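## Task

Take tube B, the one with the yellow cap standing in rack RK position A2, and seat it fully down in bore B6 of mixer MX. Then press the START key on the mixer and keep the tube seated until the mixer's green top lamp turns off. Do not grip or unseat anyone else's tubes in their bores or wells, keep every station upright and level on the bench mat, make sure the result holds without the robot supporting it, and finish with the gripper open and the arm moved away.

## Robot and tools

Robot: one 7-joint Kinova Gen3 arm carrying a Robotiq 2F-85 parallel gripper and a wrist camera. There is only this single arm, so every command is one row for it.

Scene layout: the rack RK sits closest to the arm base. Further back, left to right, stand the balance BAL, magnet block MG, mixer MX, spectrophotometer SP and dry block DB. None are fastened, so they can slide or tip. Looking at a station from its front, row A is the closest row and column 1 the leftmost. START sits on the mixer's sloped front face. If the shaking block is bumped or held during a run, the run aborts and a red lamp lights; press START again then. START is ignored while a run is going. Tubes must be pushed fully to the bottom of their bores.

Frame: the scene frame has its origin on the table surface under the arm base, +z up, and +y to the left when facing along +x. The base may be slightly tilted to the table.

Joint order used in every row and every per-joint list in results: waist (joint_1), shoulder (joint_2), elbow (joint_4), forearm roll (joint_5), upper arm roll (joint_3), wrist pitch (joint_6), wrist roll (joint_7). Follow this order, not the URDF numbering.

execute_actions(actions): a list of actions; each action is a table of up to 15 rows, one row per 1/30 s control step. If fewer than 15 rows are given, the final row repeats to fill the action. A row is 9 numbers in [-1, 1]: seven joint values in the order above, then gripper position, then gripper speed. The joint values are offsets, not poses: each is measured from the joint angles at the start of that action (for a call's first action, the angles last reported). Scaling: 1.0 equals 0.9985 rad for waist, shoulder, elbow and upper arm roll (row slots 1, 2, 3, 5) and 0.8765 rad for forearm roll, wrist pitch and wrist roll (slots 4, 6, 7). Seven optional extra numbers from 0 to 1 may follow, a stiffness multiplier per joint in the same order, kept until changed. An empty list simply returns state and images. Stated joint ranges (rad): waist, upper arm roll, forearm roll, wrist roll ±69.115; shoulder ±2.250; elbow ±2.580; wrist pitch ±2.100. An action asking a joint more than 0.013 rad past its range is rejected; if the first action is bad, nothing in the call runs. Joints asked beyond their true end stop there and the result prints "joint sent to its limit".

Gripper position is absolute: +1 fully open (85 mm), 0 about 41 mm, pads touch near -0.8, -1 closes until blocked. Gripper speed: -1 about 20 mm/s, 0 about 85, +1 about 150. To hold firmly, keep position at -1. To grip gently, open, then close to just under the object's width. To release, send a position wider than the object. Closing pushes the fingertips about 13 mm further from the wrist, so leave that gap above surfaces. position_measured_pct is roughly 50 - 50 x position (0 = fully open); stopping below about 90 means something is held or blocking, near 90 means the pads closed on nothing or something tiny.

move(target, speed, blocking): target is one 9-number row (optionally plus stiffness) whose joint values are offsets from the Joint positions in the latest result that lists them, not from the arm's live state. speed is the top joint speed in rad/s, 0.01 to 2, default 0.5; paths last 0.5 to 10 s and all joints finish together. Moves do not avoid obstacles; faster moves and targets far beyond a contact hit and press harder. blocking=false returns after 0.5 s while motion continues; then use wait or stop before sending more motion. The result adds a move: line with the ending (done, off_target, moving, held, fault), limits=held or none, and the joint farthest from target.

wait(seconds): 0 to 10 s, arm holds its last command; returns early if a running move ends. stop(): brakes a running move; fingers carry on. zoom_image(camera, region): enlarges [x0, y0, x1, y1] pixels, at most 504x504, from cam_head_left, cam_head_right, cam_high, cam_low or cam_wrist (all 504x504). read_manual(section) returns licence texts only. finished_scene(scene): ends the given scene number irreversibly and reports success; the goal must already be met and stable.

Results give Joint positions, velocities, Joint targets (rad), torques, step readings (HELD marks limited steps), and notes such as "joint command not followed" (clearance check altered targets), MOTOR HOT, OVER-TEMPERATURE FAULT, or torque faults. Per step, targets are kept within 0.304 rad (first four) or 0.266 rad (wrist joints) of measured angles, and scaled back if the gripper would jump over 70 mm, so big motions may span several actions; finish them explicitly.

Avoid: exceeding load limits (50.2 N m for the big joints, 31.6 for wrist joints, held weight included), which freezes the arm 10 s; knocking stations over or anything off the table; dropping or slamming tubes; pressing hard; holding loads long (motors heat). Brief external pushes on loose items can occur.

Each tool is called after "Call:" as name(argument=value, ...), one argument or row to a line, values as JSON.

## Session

Call:
execute_actions(
  actions=[],
)

Scene clock: 0.00 s.
position_measured_pct=0.0
Joint names: [waist, shoulder, elbow, forearm roll, upper arm roll, wrist pitch, wrist roll]
Joint positions: [-0.547  1.024  1.362 -1.013 -0.597  1.362  3.066]
Joint velocities: [ 0.    -0.    -0.001  0.001 -0.001  0.002 -0.   ]
Joint torques (N m, as the joint torque sensors report them, + toward a larger angle): no reading
Joint targets: [-0.547 1.024 1.362 -1.013 -0.597 1.362 3.066]
Joint stiffness scale: [1. 1. 1. 1. 1. 1. 1.]

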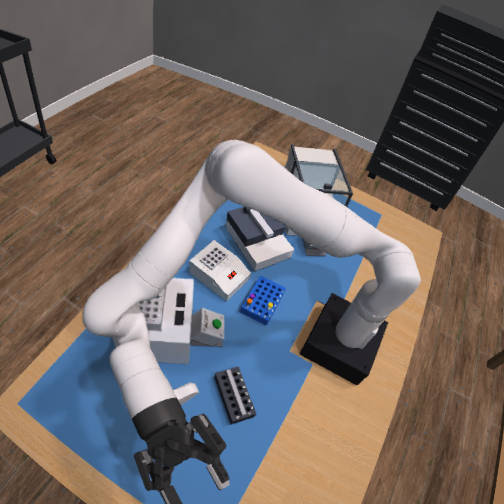

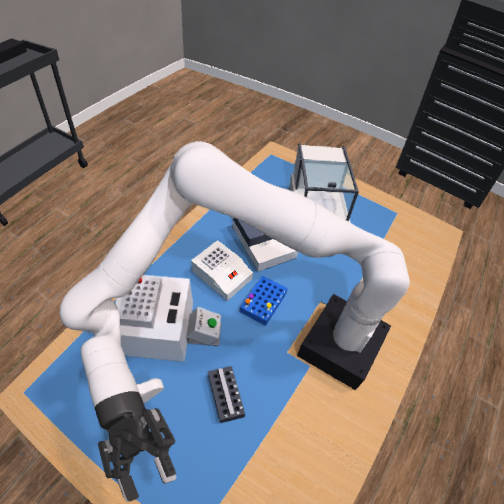

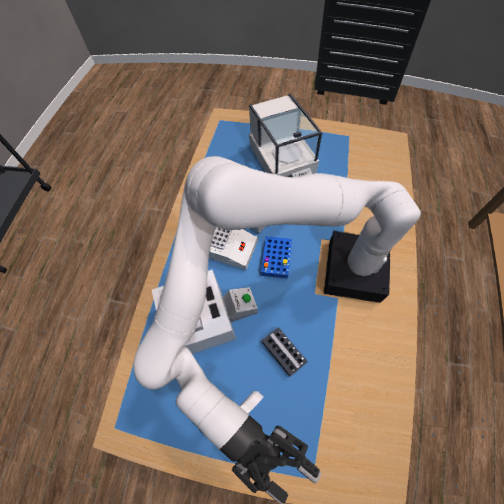

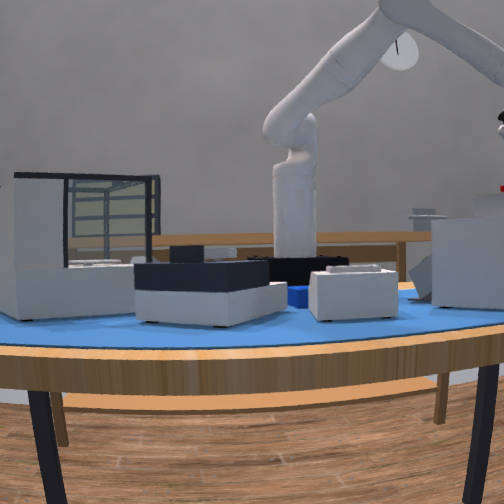

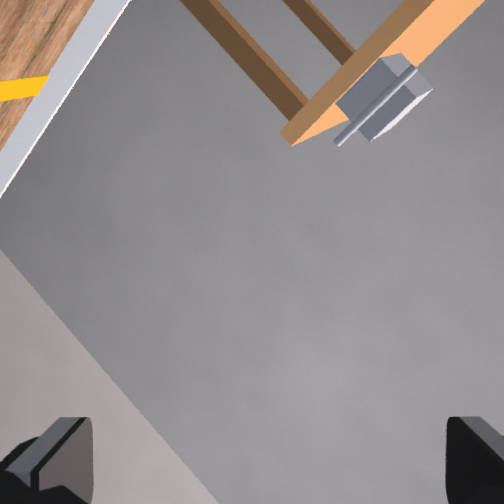

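Call:
move(
  target=[0.2,-0.9,0.6,0.7,0.6,-0.5,0.95,0.4,0],
  speed=1,
)

Call:
move(
  target=[0.15,0.288,0.532,0.466,0.004,-0.793,0.95,0,0],
  speed=0.9,
)

Scene clock: 4.77 s.
position_measured_pct=29.8
Joint names: [waist, shoulder, elbow, forearm roll, upper arm roll, wrist pitch, wrist roll]
Joint positions: [-0.351  0.129  1.957 -0.404  0.     0.931  3.887]
Joint velocities: [ 0.001 -0.002  0.     0.001  0.     0.001 -0.001]
Joint torques (N m, as the joint torque sensors report them, + toward a larger angle): [  0.15 -11.08  -7.41  -0.44  -0.24  -0.16   0.15]
Joint targets: [-0.347 0.126 1.961 -0.400 0.002 0.924 3.898]
Joint stiffness scale: [1. 1. 1. 1. 1. 1. 1.]
move: off_target; limits=none; farthest joint: the wrist roll, 0.011 radians from its target (0.833 radians at the start)

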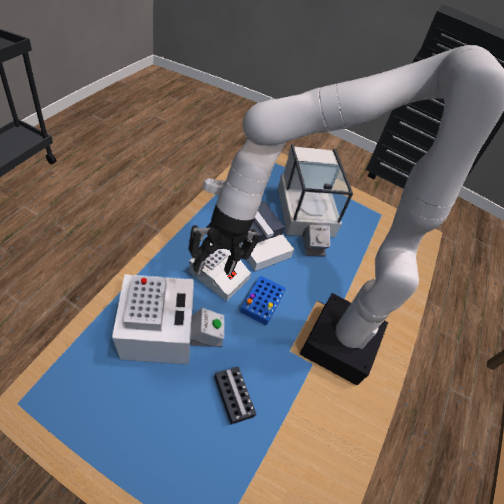

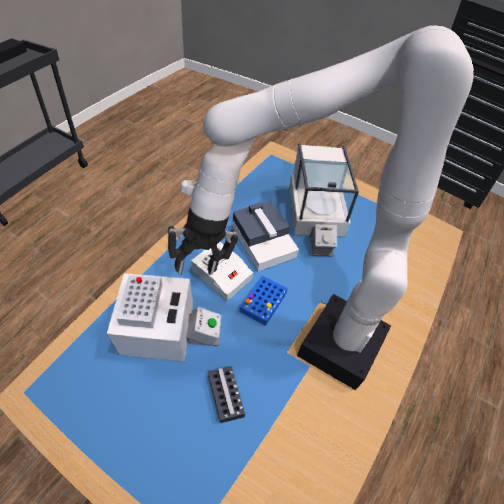

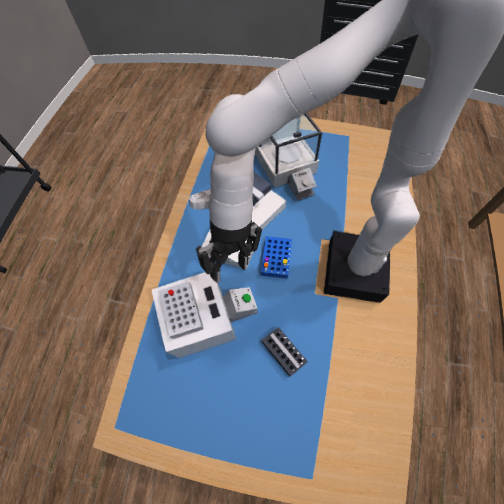

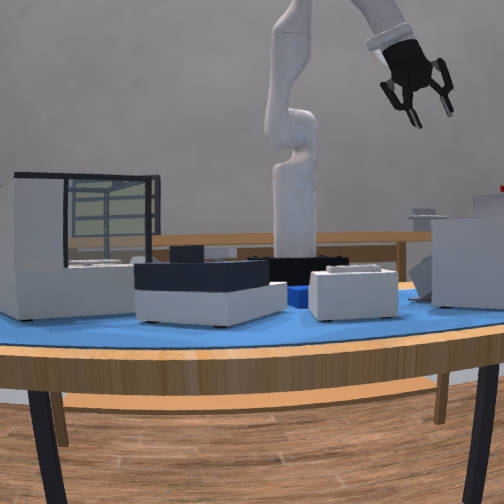

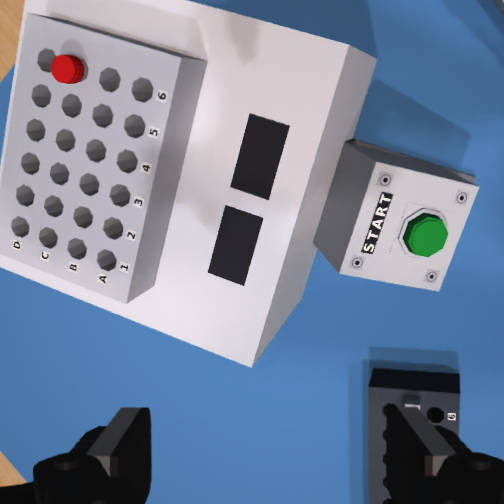

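Scene clock: 6.37 s.
position_measured_pct=49.6
Joint names: [waist, shoulder, elbow, forearm roll, upper arm roll, wrist pitch, wrist roll]
Joint positions: [-0.205  0.413  2.483  0.001  0.001  0.243  4.709]
Joint velocities: [ 0.003  0.002  0.    -0.    -0.    -0.     0.001]
Joint torques (N m, as the joint torque sensors report them, + toward a larger angle): [  0.32 -10.43  -1.5    0.2   -0.09   0.09   0.1 ]
Joint targets: [-0.201 0.416 2.488 0.005 0.004 0.236 4.720]
Joint stiffness scale: [1. 1. 1. 1. 1. 1. 1.]
move: off_target; limits=none; farthest joint: the wrist roll, 0.011 radians from its target (0.832 radians at the start)

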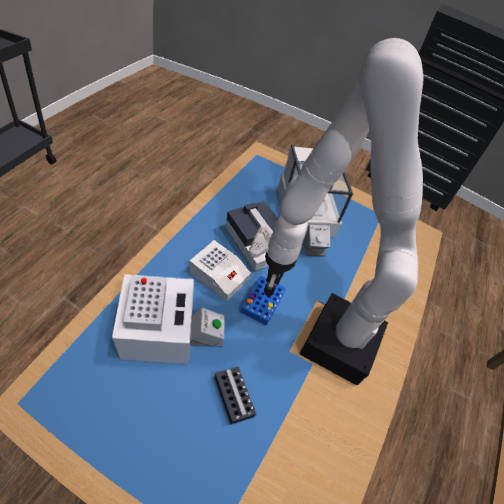

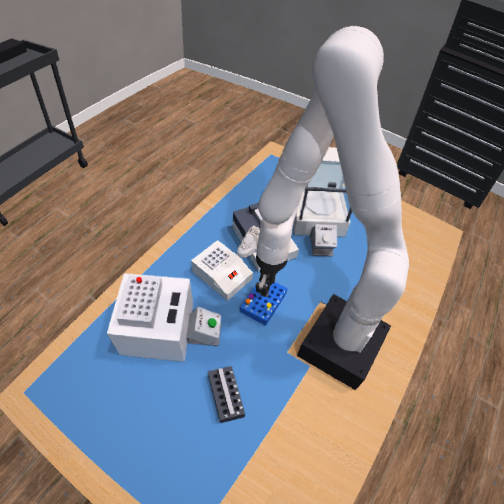

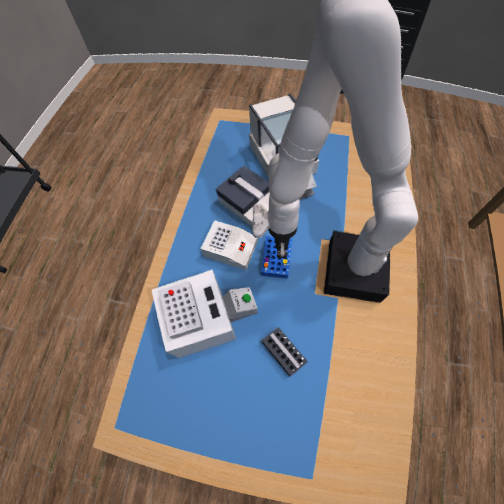

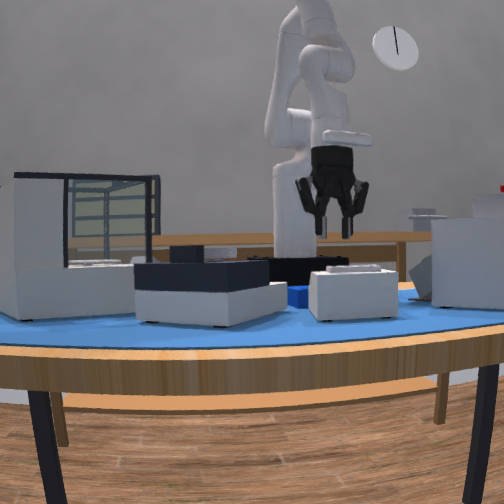

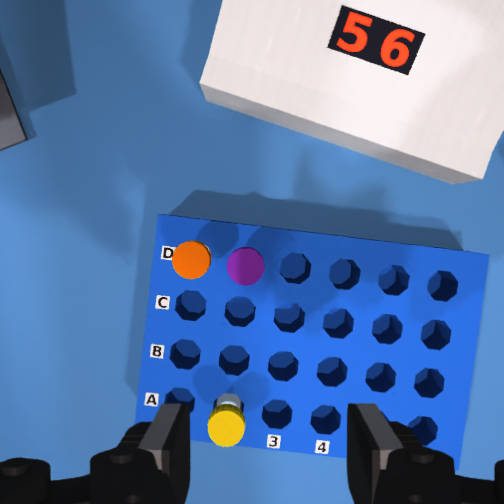

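Call:
move(
  target=[-0.049,0.16,0.075,0,0,-0.263,0,-0.2,0],
  speed=0.4,
)

Scene clock: 10.87 s.
position_measured_pct=59.9
Joint names: [waist, shoulder, elbow, forearm roll, upper arm roll, wrist pitch, wrist roll]
Joint positions: [-0.25   0.57   2.553  0.001  0.001  0.02   4.709]
Joint velocities: [-0.     0.002  0.002 -0.001 -0.     0.    -0.002]
Joint torques (N m, as the joint torque sensors report them, + toward a larger angle): [  0.03 -11.32   0.46   0.28   0.01  -0.03   0.15]
Joint targets: [-0.254 0.573 2.558 0.001 0.001 0.013 4.709]
Joint stiffness scale: [1. 1. 1. 1. 1. 1. 1.]
move: done; limits=none; farthest joint: the wrist pitch, 0.007 radians from its target (0.231 radians at the start)

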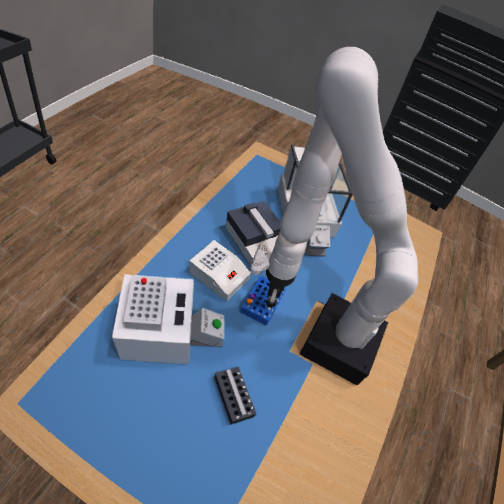

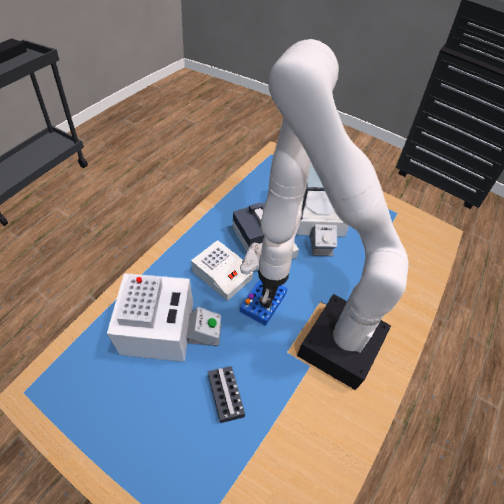

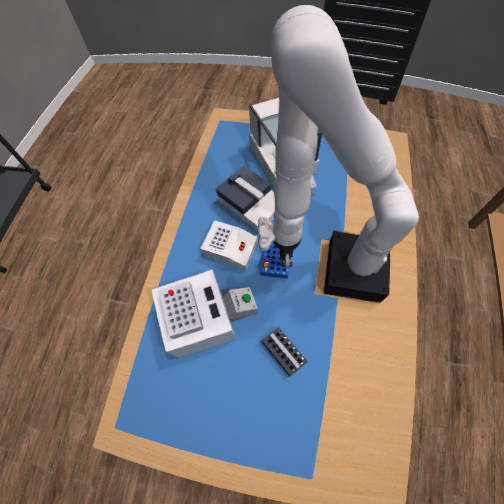

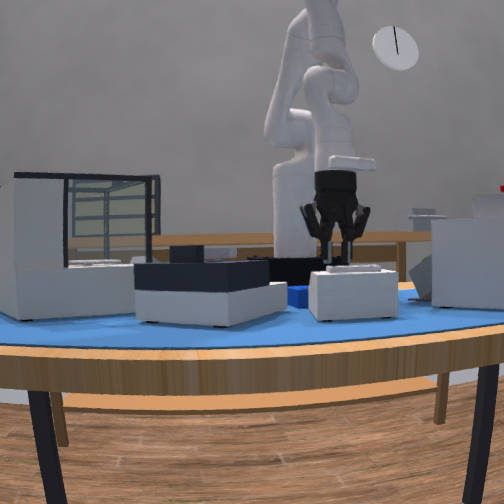

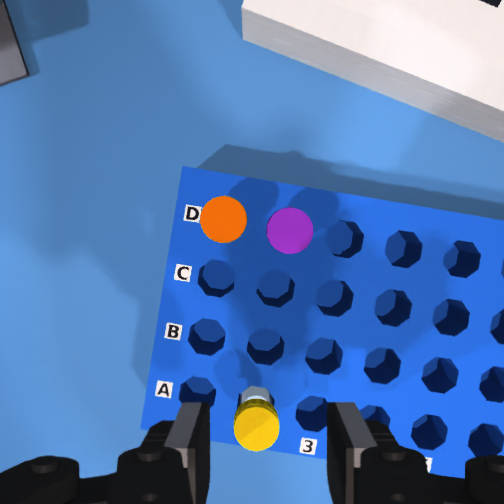

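Call:
move(
  target=[-0.016,0.12,0.022,0,0,-0.163,0,-0.2,0],
  speed=0.2,
)

Scene clock: 14.27 s.
position_measured_pct=59.9
Joint names: [waist, shoulder, elbow, forearm roll, upper arm roll, wrist pitch, wrist roll]
Joint positions: [-0.262  0.687  2.57   0.001  0.001 -0.116  4.709]
Joint velocities: [-0.001  0.003 -0.001  0.     0.     0.    -0.   ]
Joint torques (N m, as the joint torque sensors report them, + toward a larger angle): [ -0.05 -12.     1.6    0.24   0.14   0.03   0.1 ]
Joint targets: [-0.266 0.690 2.575 0.001 0.001 -0.123 4.709]
Joint stiffness scale: [1. 1. 1. 1. 1. 1. 1.]
move: done; limits=none; farthest joint: the wrist pitch, 0.007 radians from its target (0.143 radians at the start)

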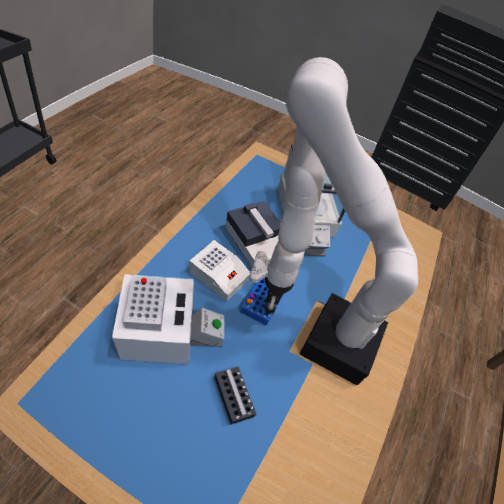

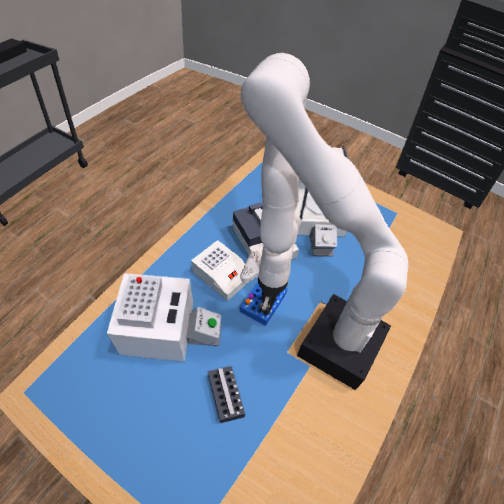

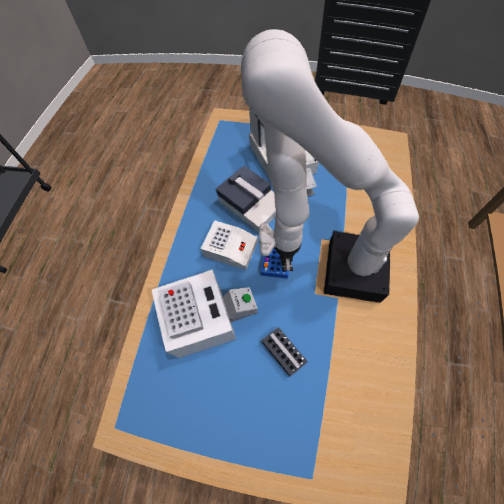

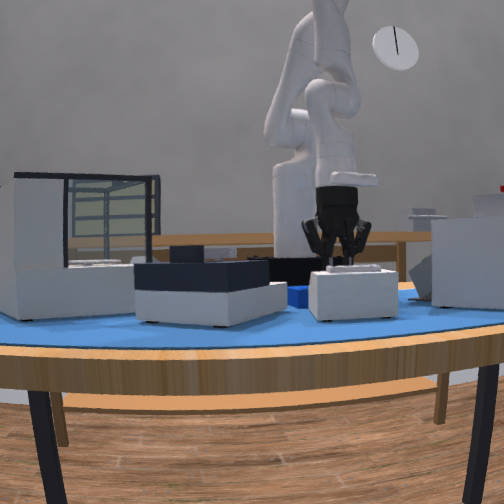

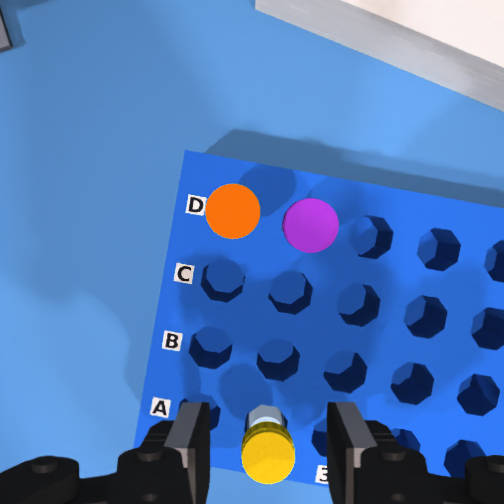

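Call:
move(
  target=[-0.003,0.003,0.004,0,0,-0.007,0,-0.72,-0.5],
)

Call:
move(
  target=[0,-0.12,-0.016,0,0,0.155,0,-0.72,0],
  speed=0.15,
)

Call:
move(
  target=[0,-0.13,-0.03,0,0,0.181,0,-0.72,0],
  speed=0.2,
)

Call:
move(
  target=[-0.1,-0.415,-0.385,0,0,0.91,0,-0.72,0],
  speed=0.8,
)

Scene clock: 20.73 s.
position_measured_pct=81.7
Joint names: [waist, shoulder, elbow, forearm roll, upper arm roll, wrist pitch, wrist roll]
Joint positions: [-0.263  0.687  2.57   0.001  0.001 -0.116  4.709]
Joint velocities: [ 0.     0.001  0.     0.     0.     0.    -0.002]
Joint torques (N m, as the joint torque sensors report them, + toward a larger angle): [  0.1  -10.39   1.23   0.14   0.33  -0.02   0.17]
Joint targets: [-0.265 0.690 2.574 0.001 0.001 -0.122 4.709]
Joint stiffness scale: [1. 1. 1. 1. 1. 1. 1.]
move: done; limits=none; farthest joint: the wrist pitch, 0.006 radians from its target (0.006 radians at the start)

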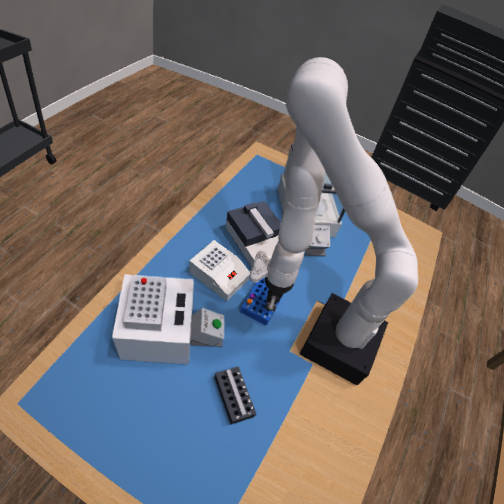

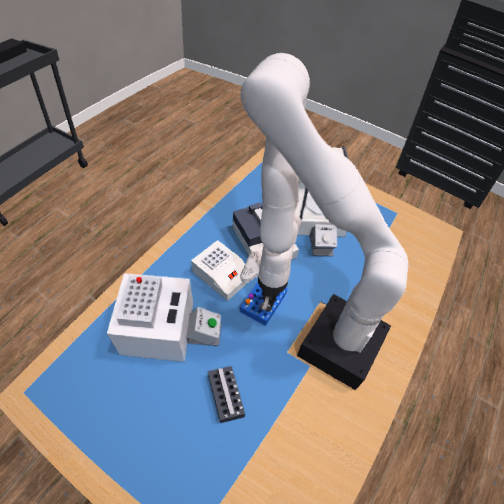

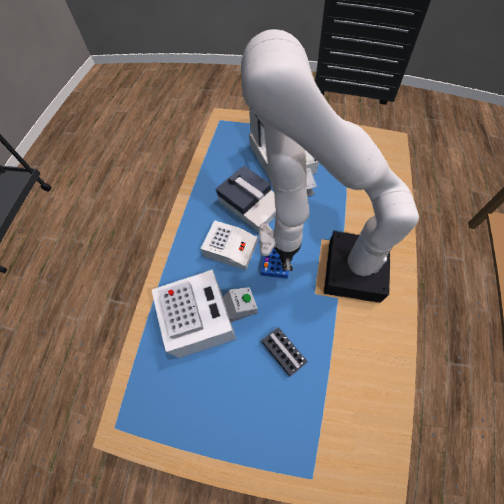

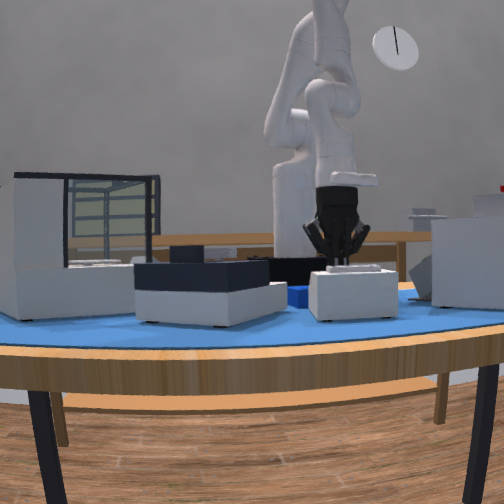

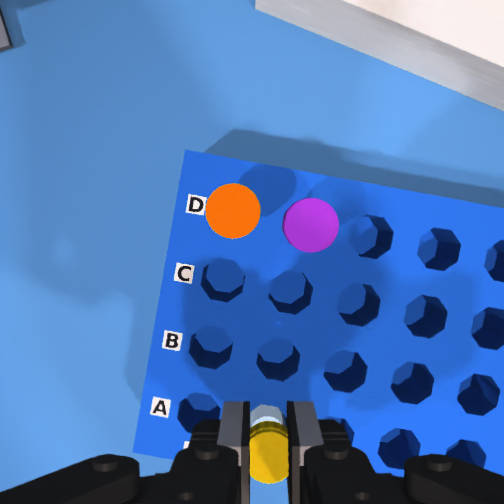

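Scene clock: 22.13 s.
position_measured_pct=81.7
Joint names: [waist, shoulder, elbow, forearm roll, upper arm roll, wrist pitch, wrist roll]
Joint positions: [-0.263  0.57   2.559  0.001  0.001  0.013  4.709]
Joint velocities: [ 0.    -0.002  0.001  0.001 -0.001 -0.     0.001]
Joint torques (N m, as the joint torque sensors report them, + toward a larger angle): [ -0.05 -11.05   0.5    0.28   0.06   0.01   0.17]
Joint targets: [-0.263 0.567 2.554 0.001 0.001 0.020 4.709]
Joint stiffness scale: [1. 1. 1. 1. 1. 1. 1.]
move: done; limits=none; farthest joint: the wrist pitch, 0.007 radians from its target (0.136 radians at the start)

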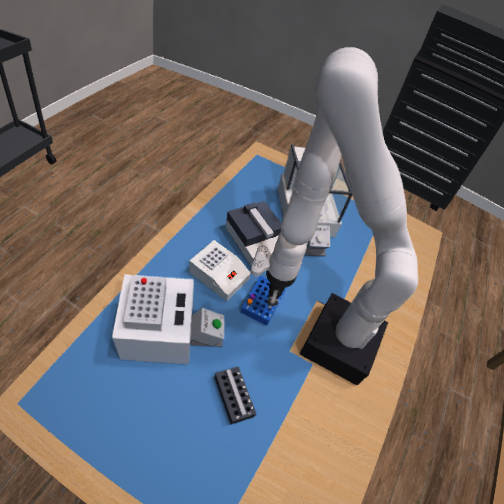

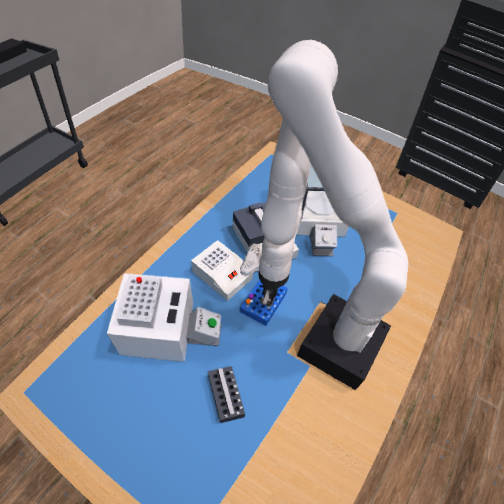

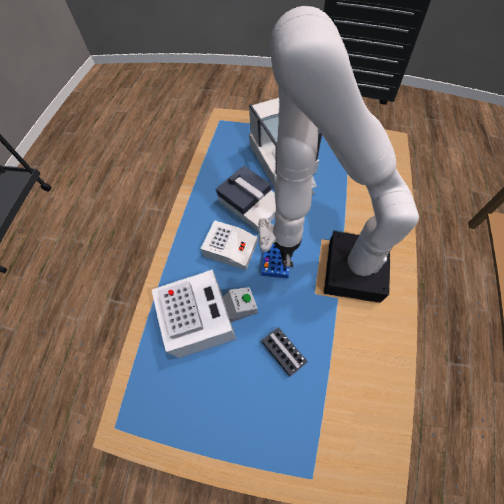

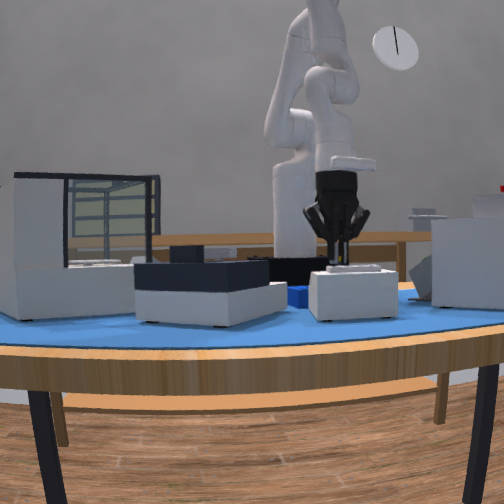

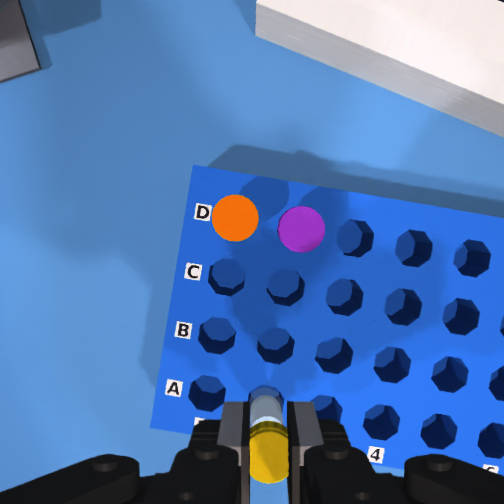

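Scene clock: 23.40 s.
position_measured_pct=81.7
Joint names: [waist, shoulder, elbow, forearm roll, upper arm roll, wrist pitch, wrist roll]
Joint positions: [-0.263  0.444  2.534  0.001  0.001  0.164  4.709]
Joint velocities: [-0.002 -0.003 -0.001 -0.     0.    -0.    -0.001]
Joint torques (N m, as the joint torque sensors report them, + toward a larger angle): [ -0.02 -10.1   -0.94   0.17   0.01  -0.03   0.03]
Joint targets: [-0.263 0.440 2.529 0.001 0.001 0.171 4.709]
Joint stiffness scale: [1. 1. 1. 1. 1. 1. 1.]
move: done; limits=none; farthest joint: the wrist pitch, 0.008 radians from its target (0.159 radians at the start)

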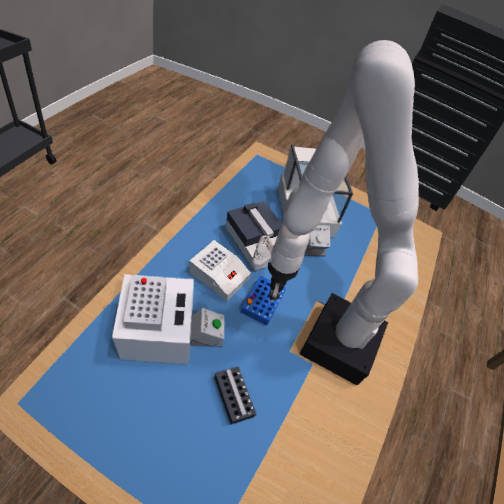

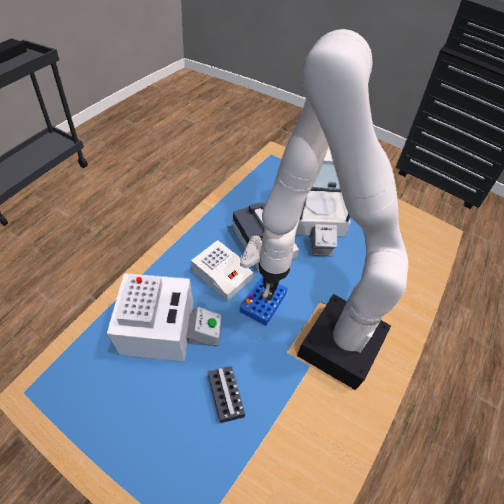

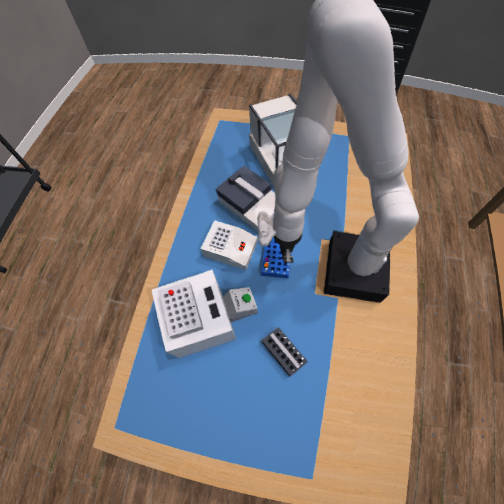

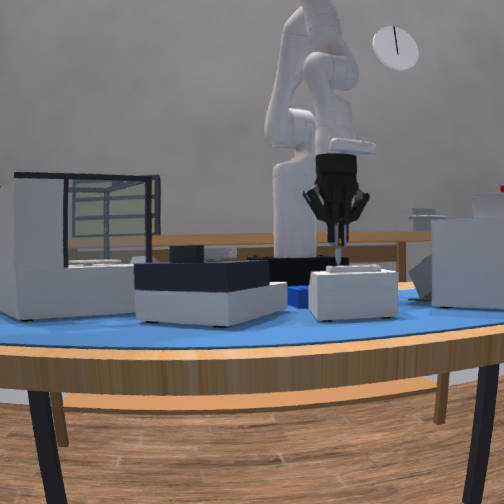

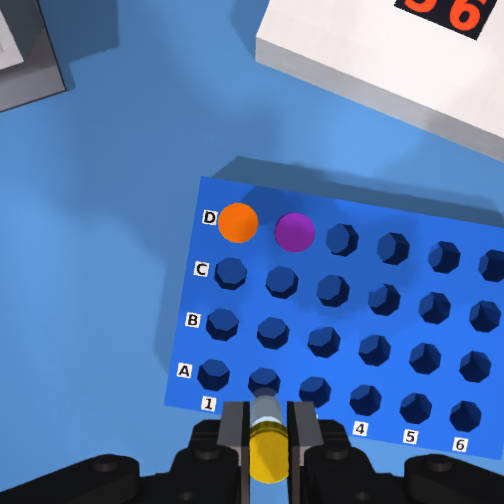

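Scene clock: 25.07 s.
position_measured_pct=81.7
Joint names: [waist, shoulder, elbow, forearm roll, upper arm roll, wrist pitch, wrist roll]
Joint positions: [-0.359  0.032  2.154  0.001  0.001  0.954  4.709]
Joint velocities: [-0.002 -0.003  0.     0.001  0.     0.001  0.   ]
Joint torques (N m, as the joint torque sensors report them, + toward a larger angle): [-0.13 -7.9  -6.5   0.22 -0.27  0.    0.07]
Joint targets: [-0.362 0.029 2.149 0.001 0.001 0.962 4.709]
Joint stiffness scale: [1. 1. 1. 1. 1. 1. 1.]
move: done; limits=none; farthest joint: the wrist pitch, 0.007 radians from its target (0.798 radians at the start)

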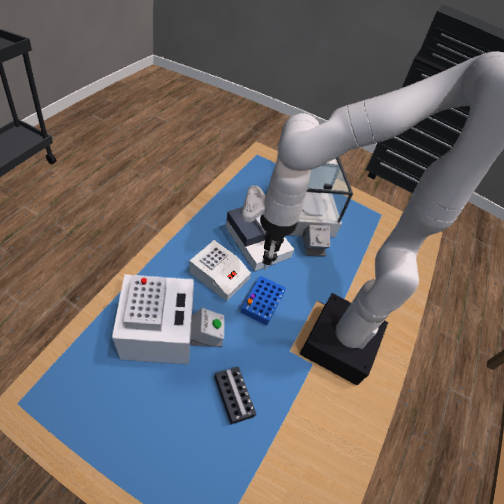

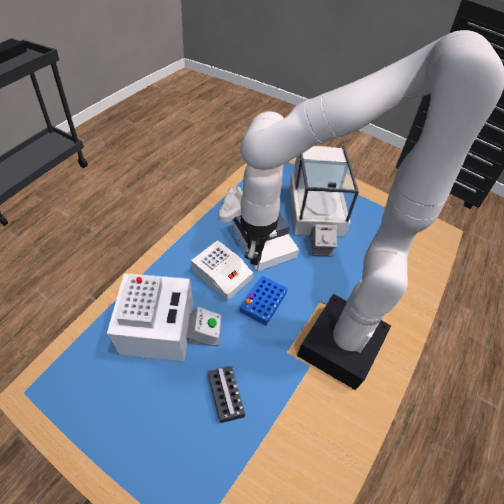

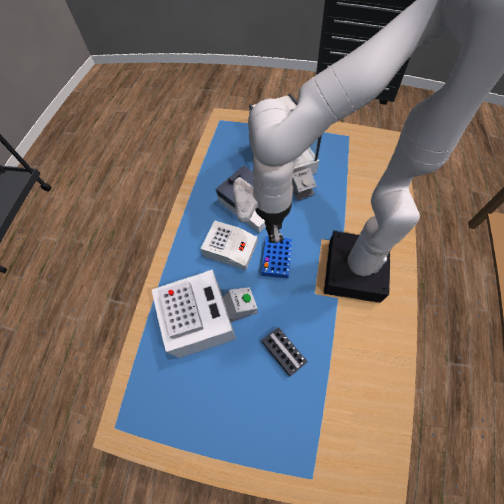

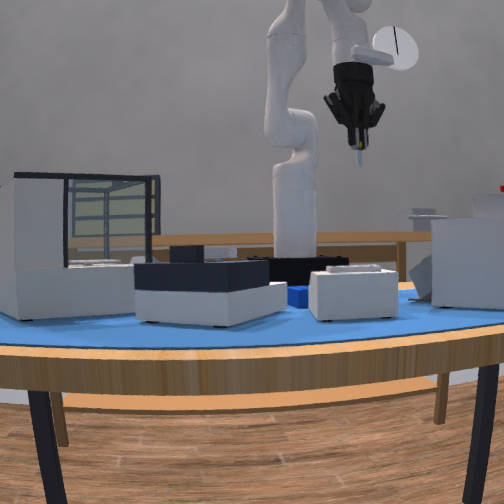

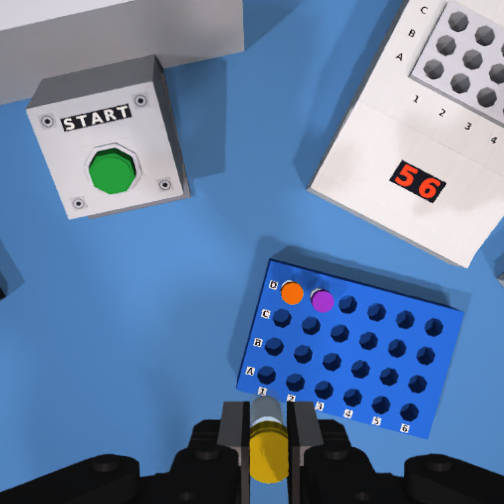

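Call:
move(
  target=[-0.045,0.551,-0.769,0,0,0.257,0.18,-0.72,0],
  speed=0.7,
)

Scene clock: 29.57 s.
position_measured_pct=81.7
Joint names: [waist, shoulder, elbow, forearm roll, upper arm roll, wrist pitch, wrist roll]
Joint positions: [-0.4    0.579  1.391  0.001  0.001  1.172  4.856]
Joint velocities: [ 0.     0.002 -0.     0.     0.    -0.     0.   ]
Joint torques (N m, as the joint torque sensors report them, + toward a larger angle): [ -0.06 -20.22  -7.75   0.22   0.06   0.02   0.04]
Joint targets: [-0.404 0.582 1.386 0.001 0.001 1.180 4.867]
Joint stiffness scale: [1. 1. 1. 1. 1. 1. 1.]
move: off_target; limits=none; farthest joint: the wrist roll, 0.011 radians from its target (0.158 radians at the start)

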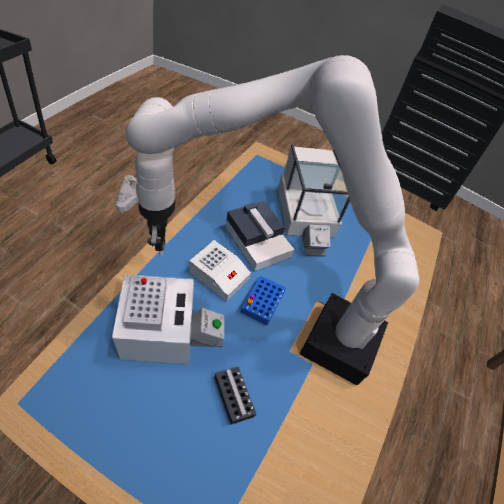

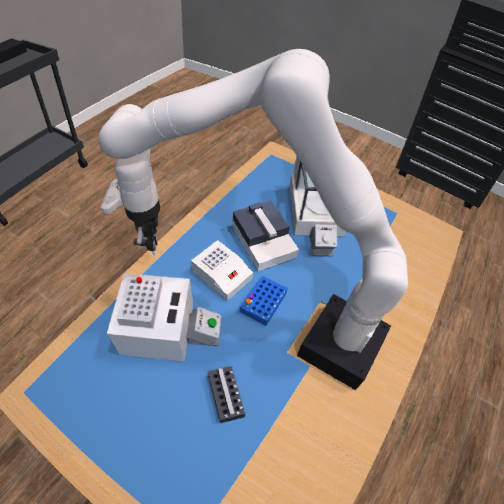

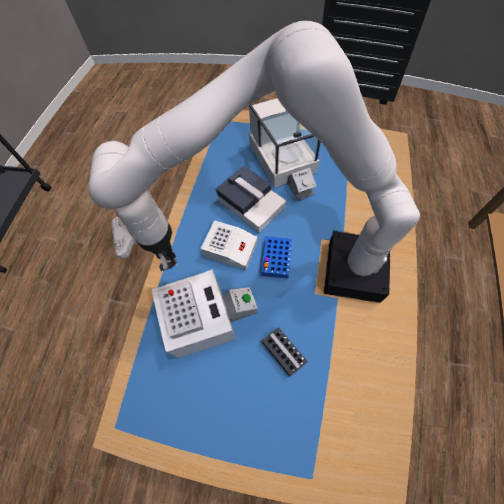

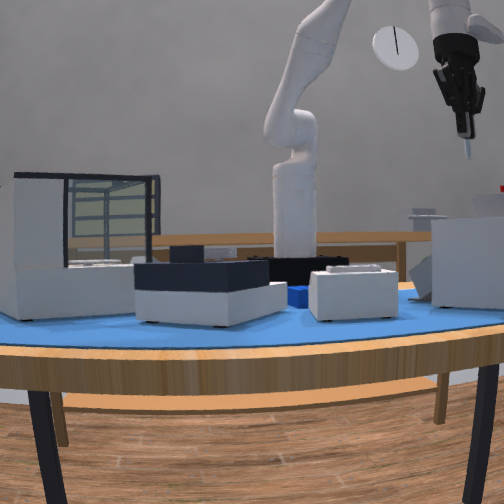

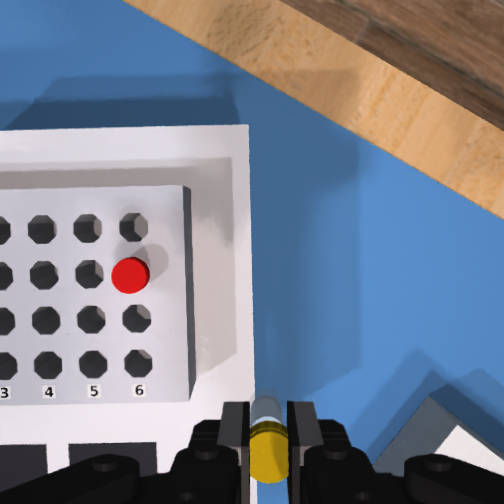

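Call:
move(
  target=[-0.104,0.0615,0.038,0,0,-0.113,-0.087,-0.72,0],
  speed=0.2,
)

Call:
zoom_image(
  camera="cam_wrist",
  region=[167,312,367,496],
)

Scene clock: 36.23 s.
position_measured_pct=81.7
Joint names: [waist, shoulder, elbow, forearm roll, upper arm roll, wrist pitch, wrist roll]
Joint positions: [-0.5    0.638  1.424  0.001  0.001  1.081  4.791]
Joint velocities: [-0.002  0.001 -0.001 -0.001 -0.    -0.001  0.   ]
Joint torques (N m, as the joint torque sensors report them, + toward a larger angle): [ -0.08 -20.41  -7.22   0.27   0.15   0.08   0.16]
Joint targets: [-0.504 0.641 1.429 0.001 0.001 1.073 4.780]
Joint stiffness scale: [1. 1. 1. 1. 1. 1. 1.]
move: off_target; limits=none; farthest joint: the wrist roll, 0.011 radians from its target (0.076 radians at the start)

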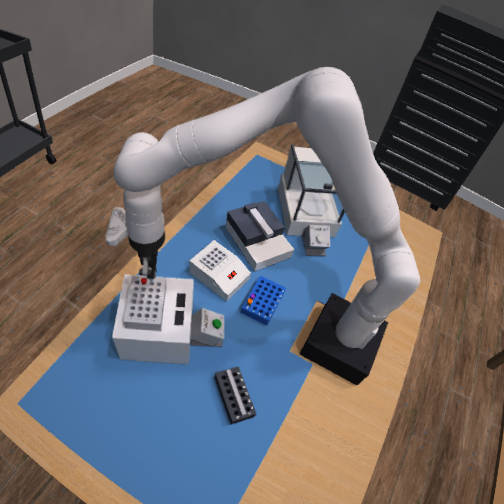

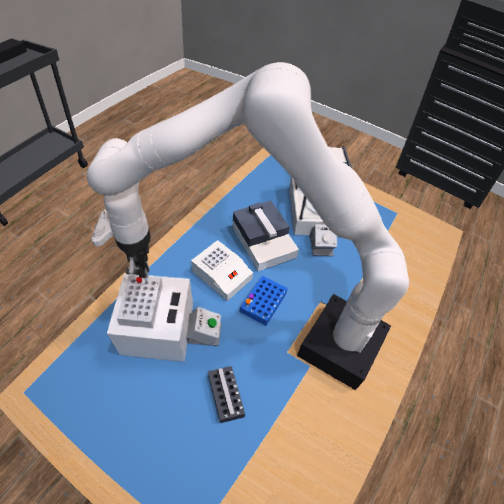

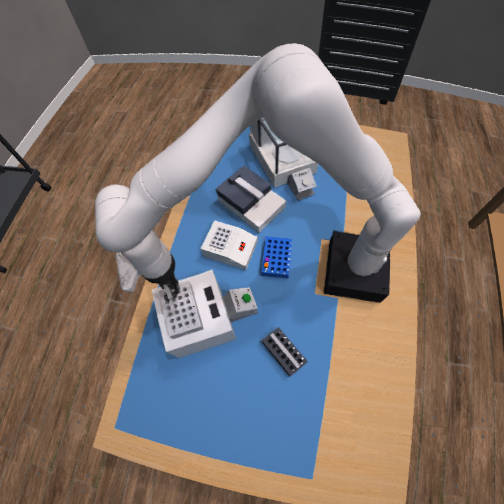

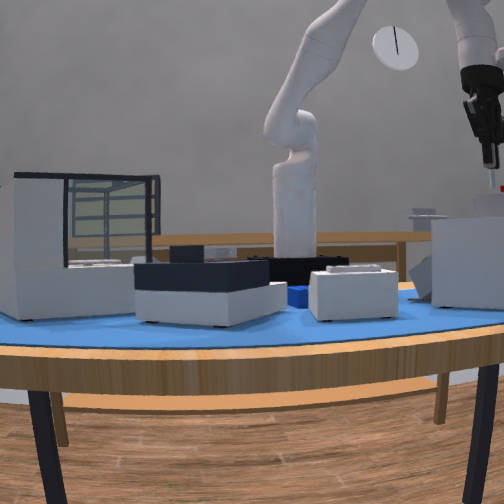

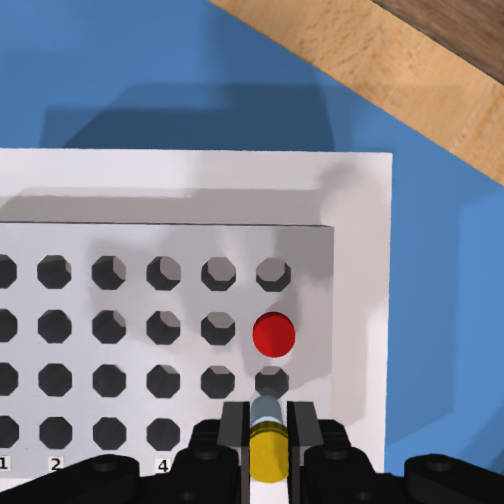

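Region (167, 312, 367, 496) of cam_wrist's 504x504 image, scaled by 2.520; it fills the top 464 rows of this view, and the rest is white.

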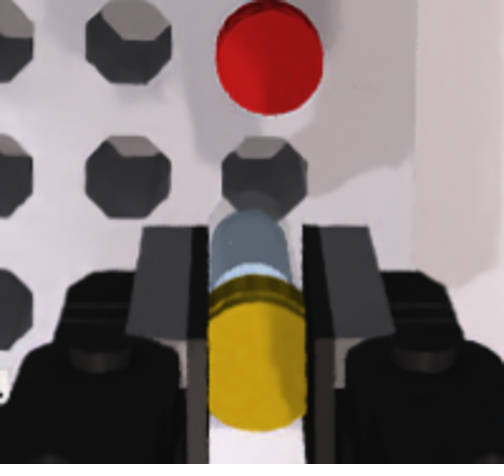

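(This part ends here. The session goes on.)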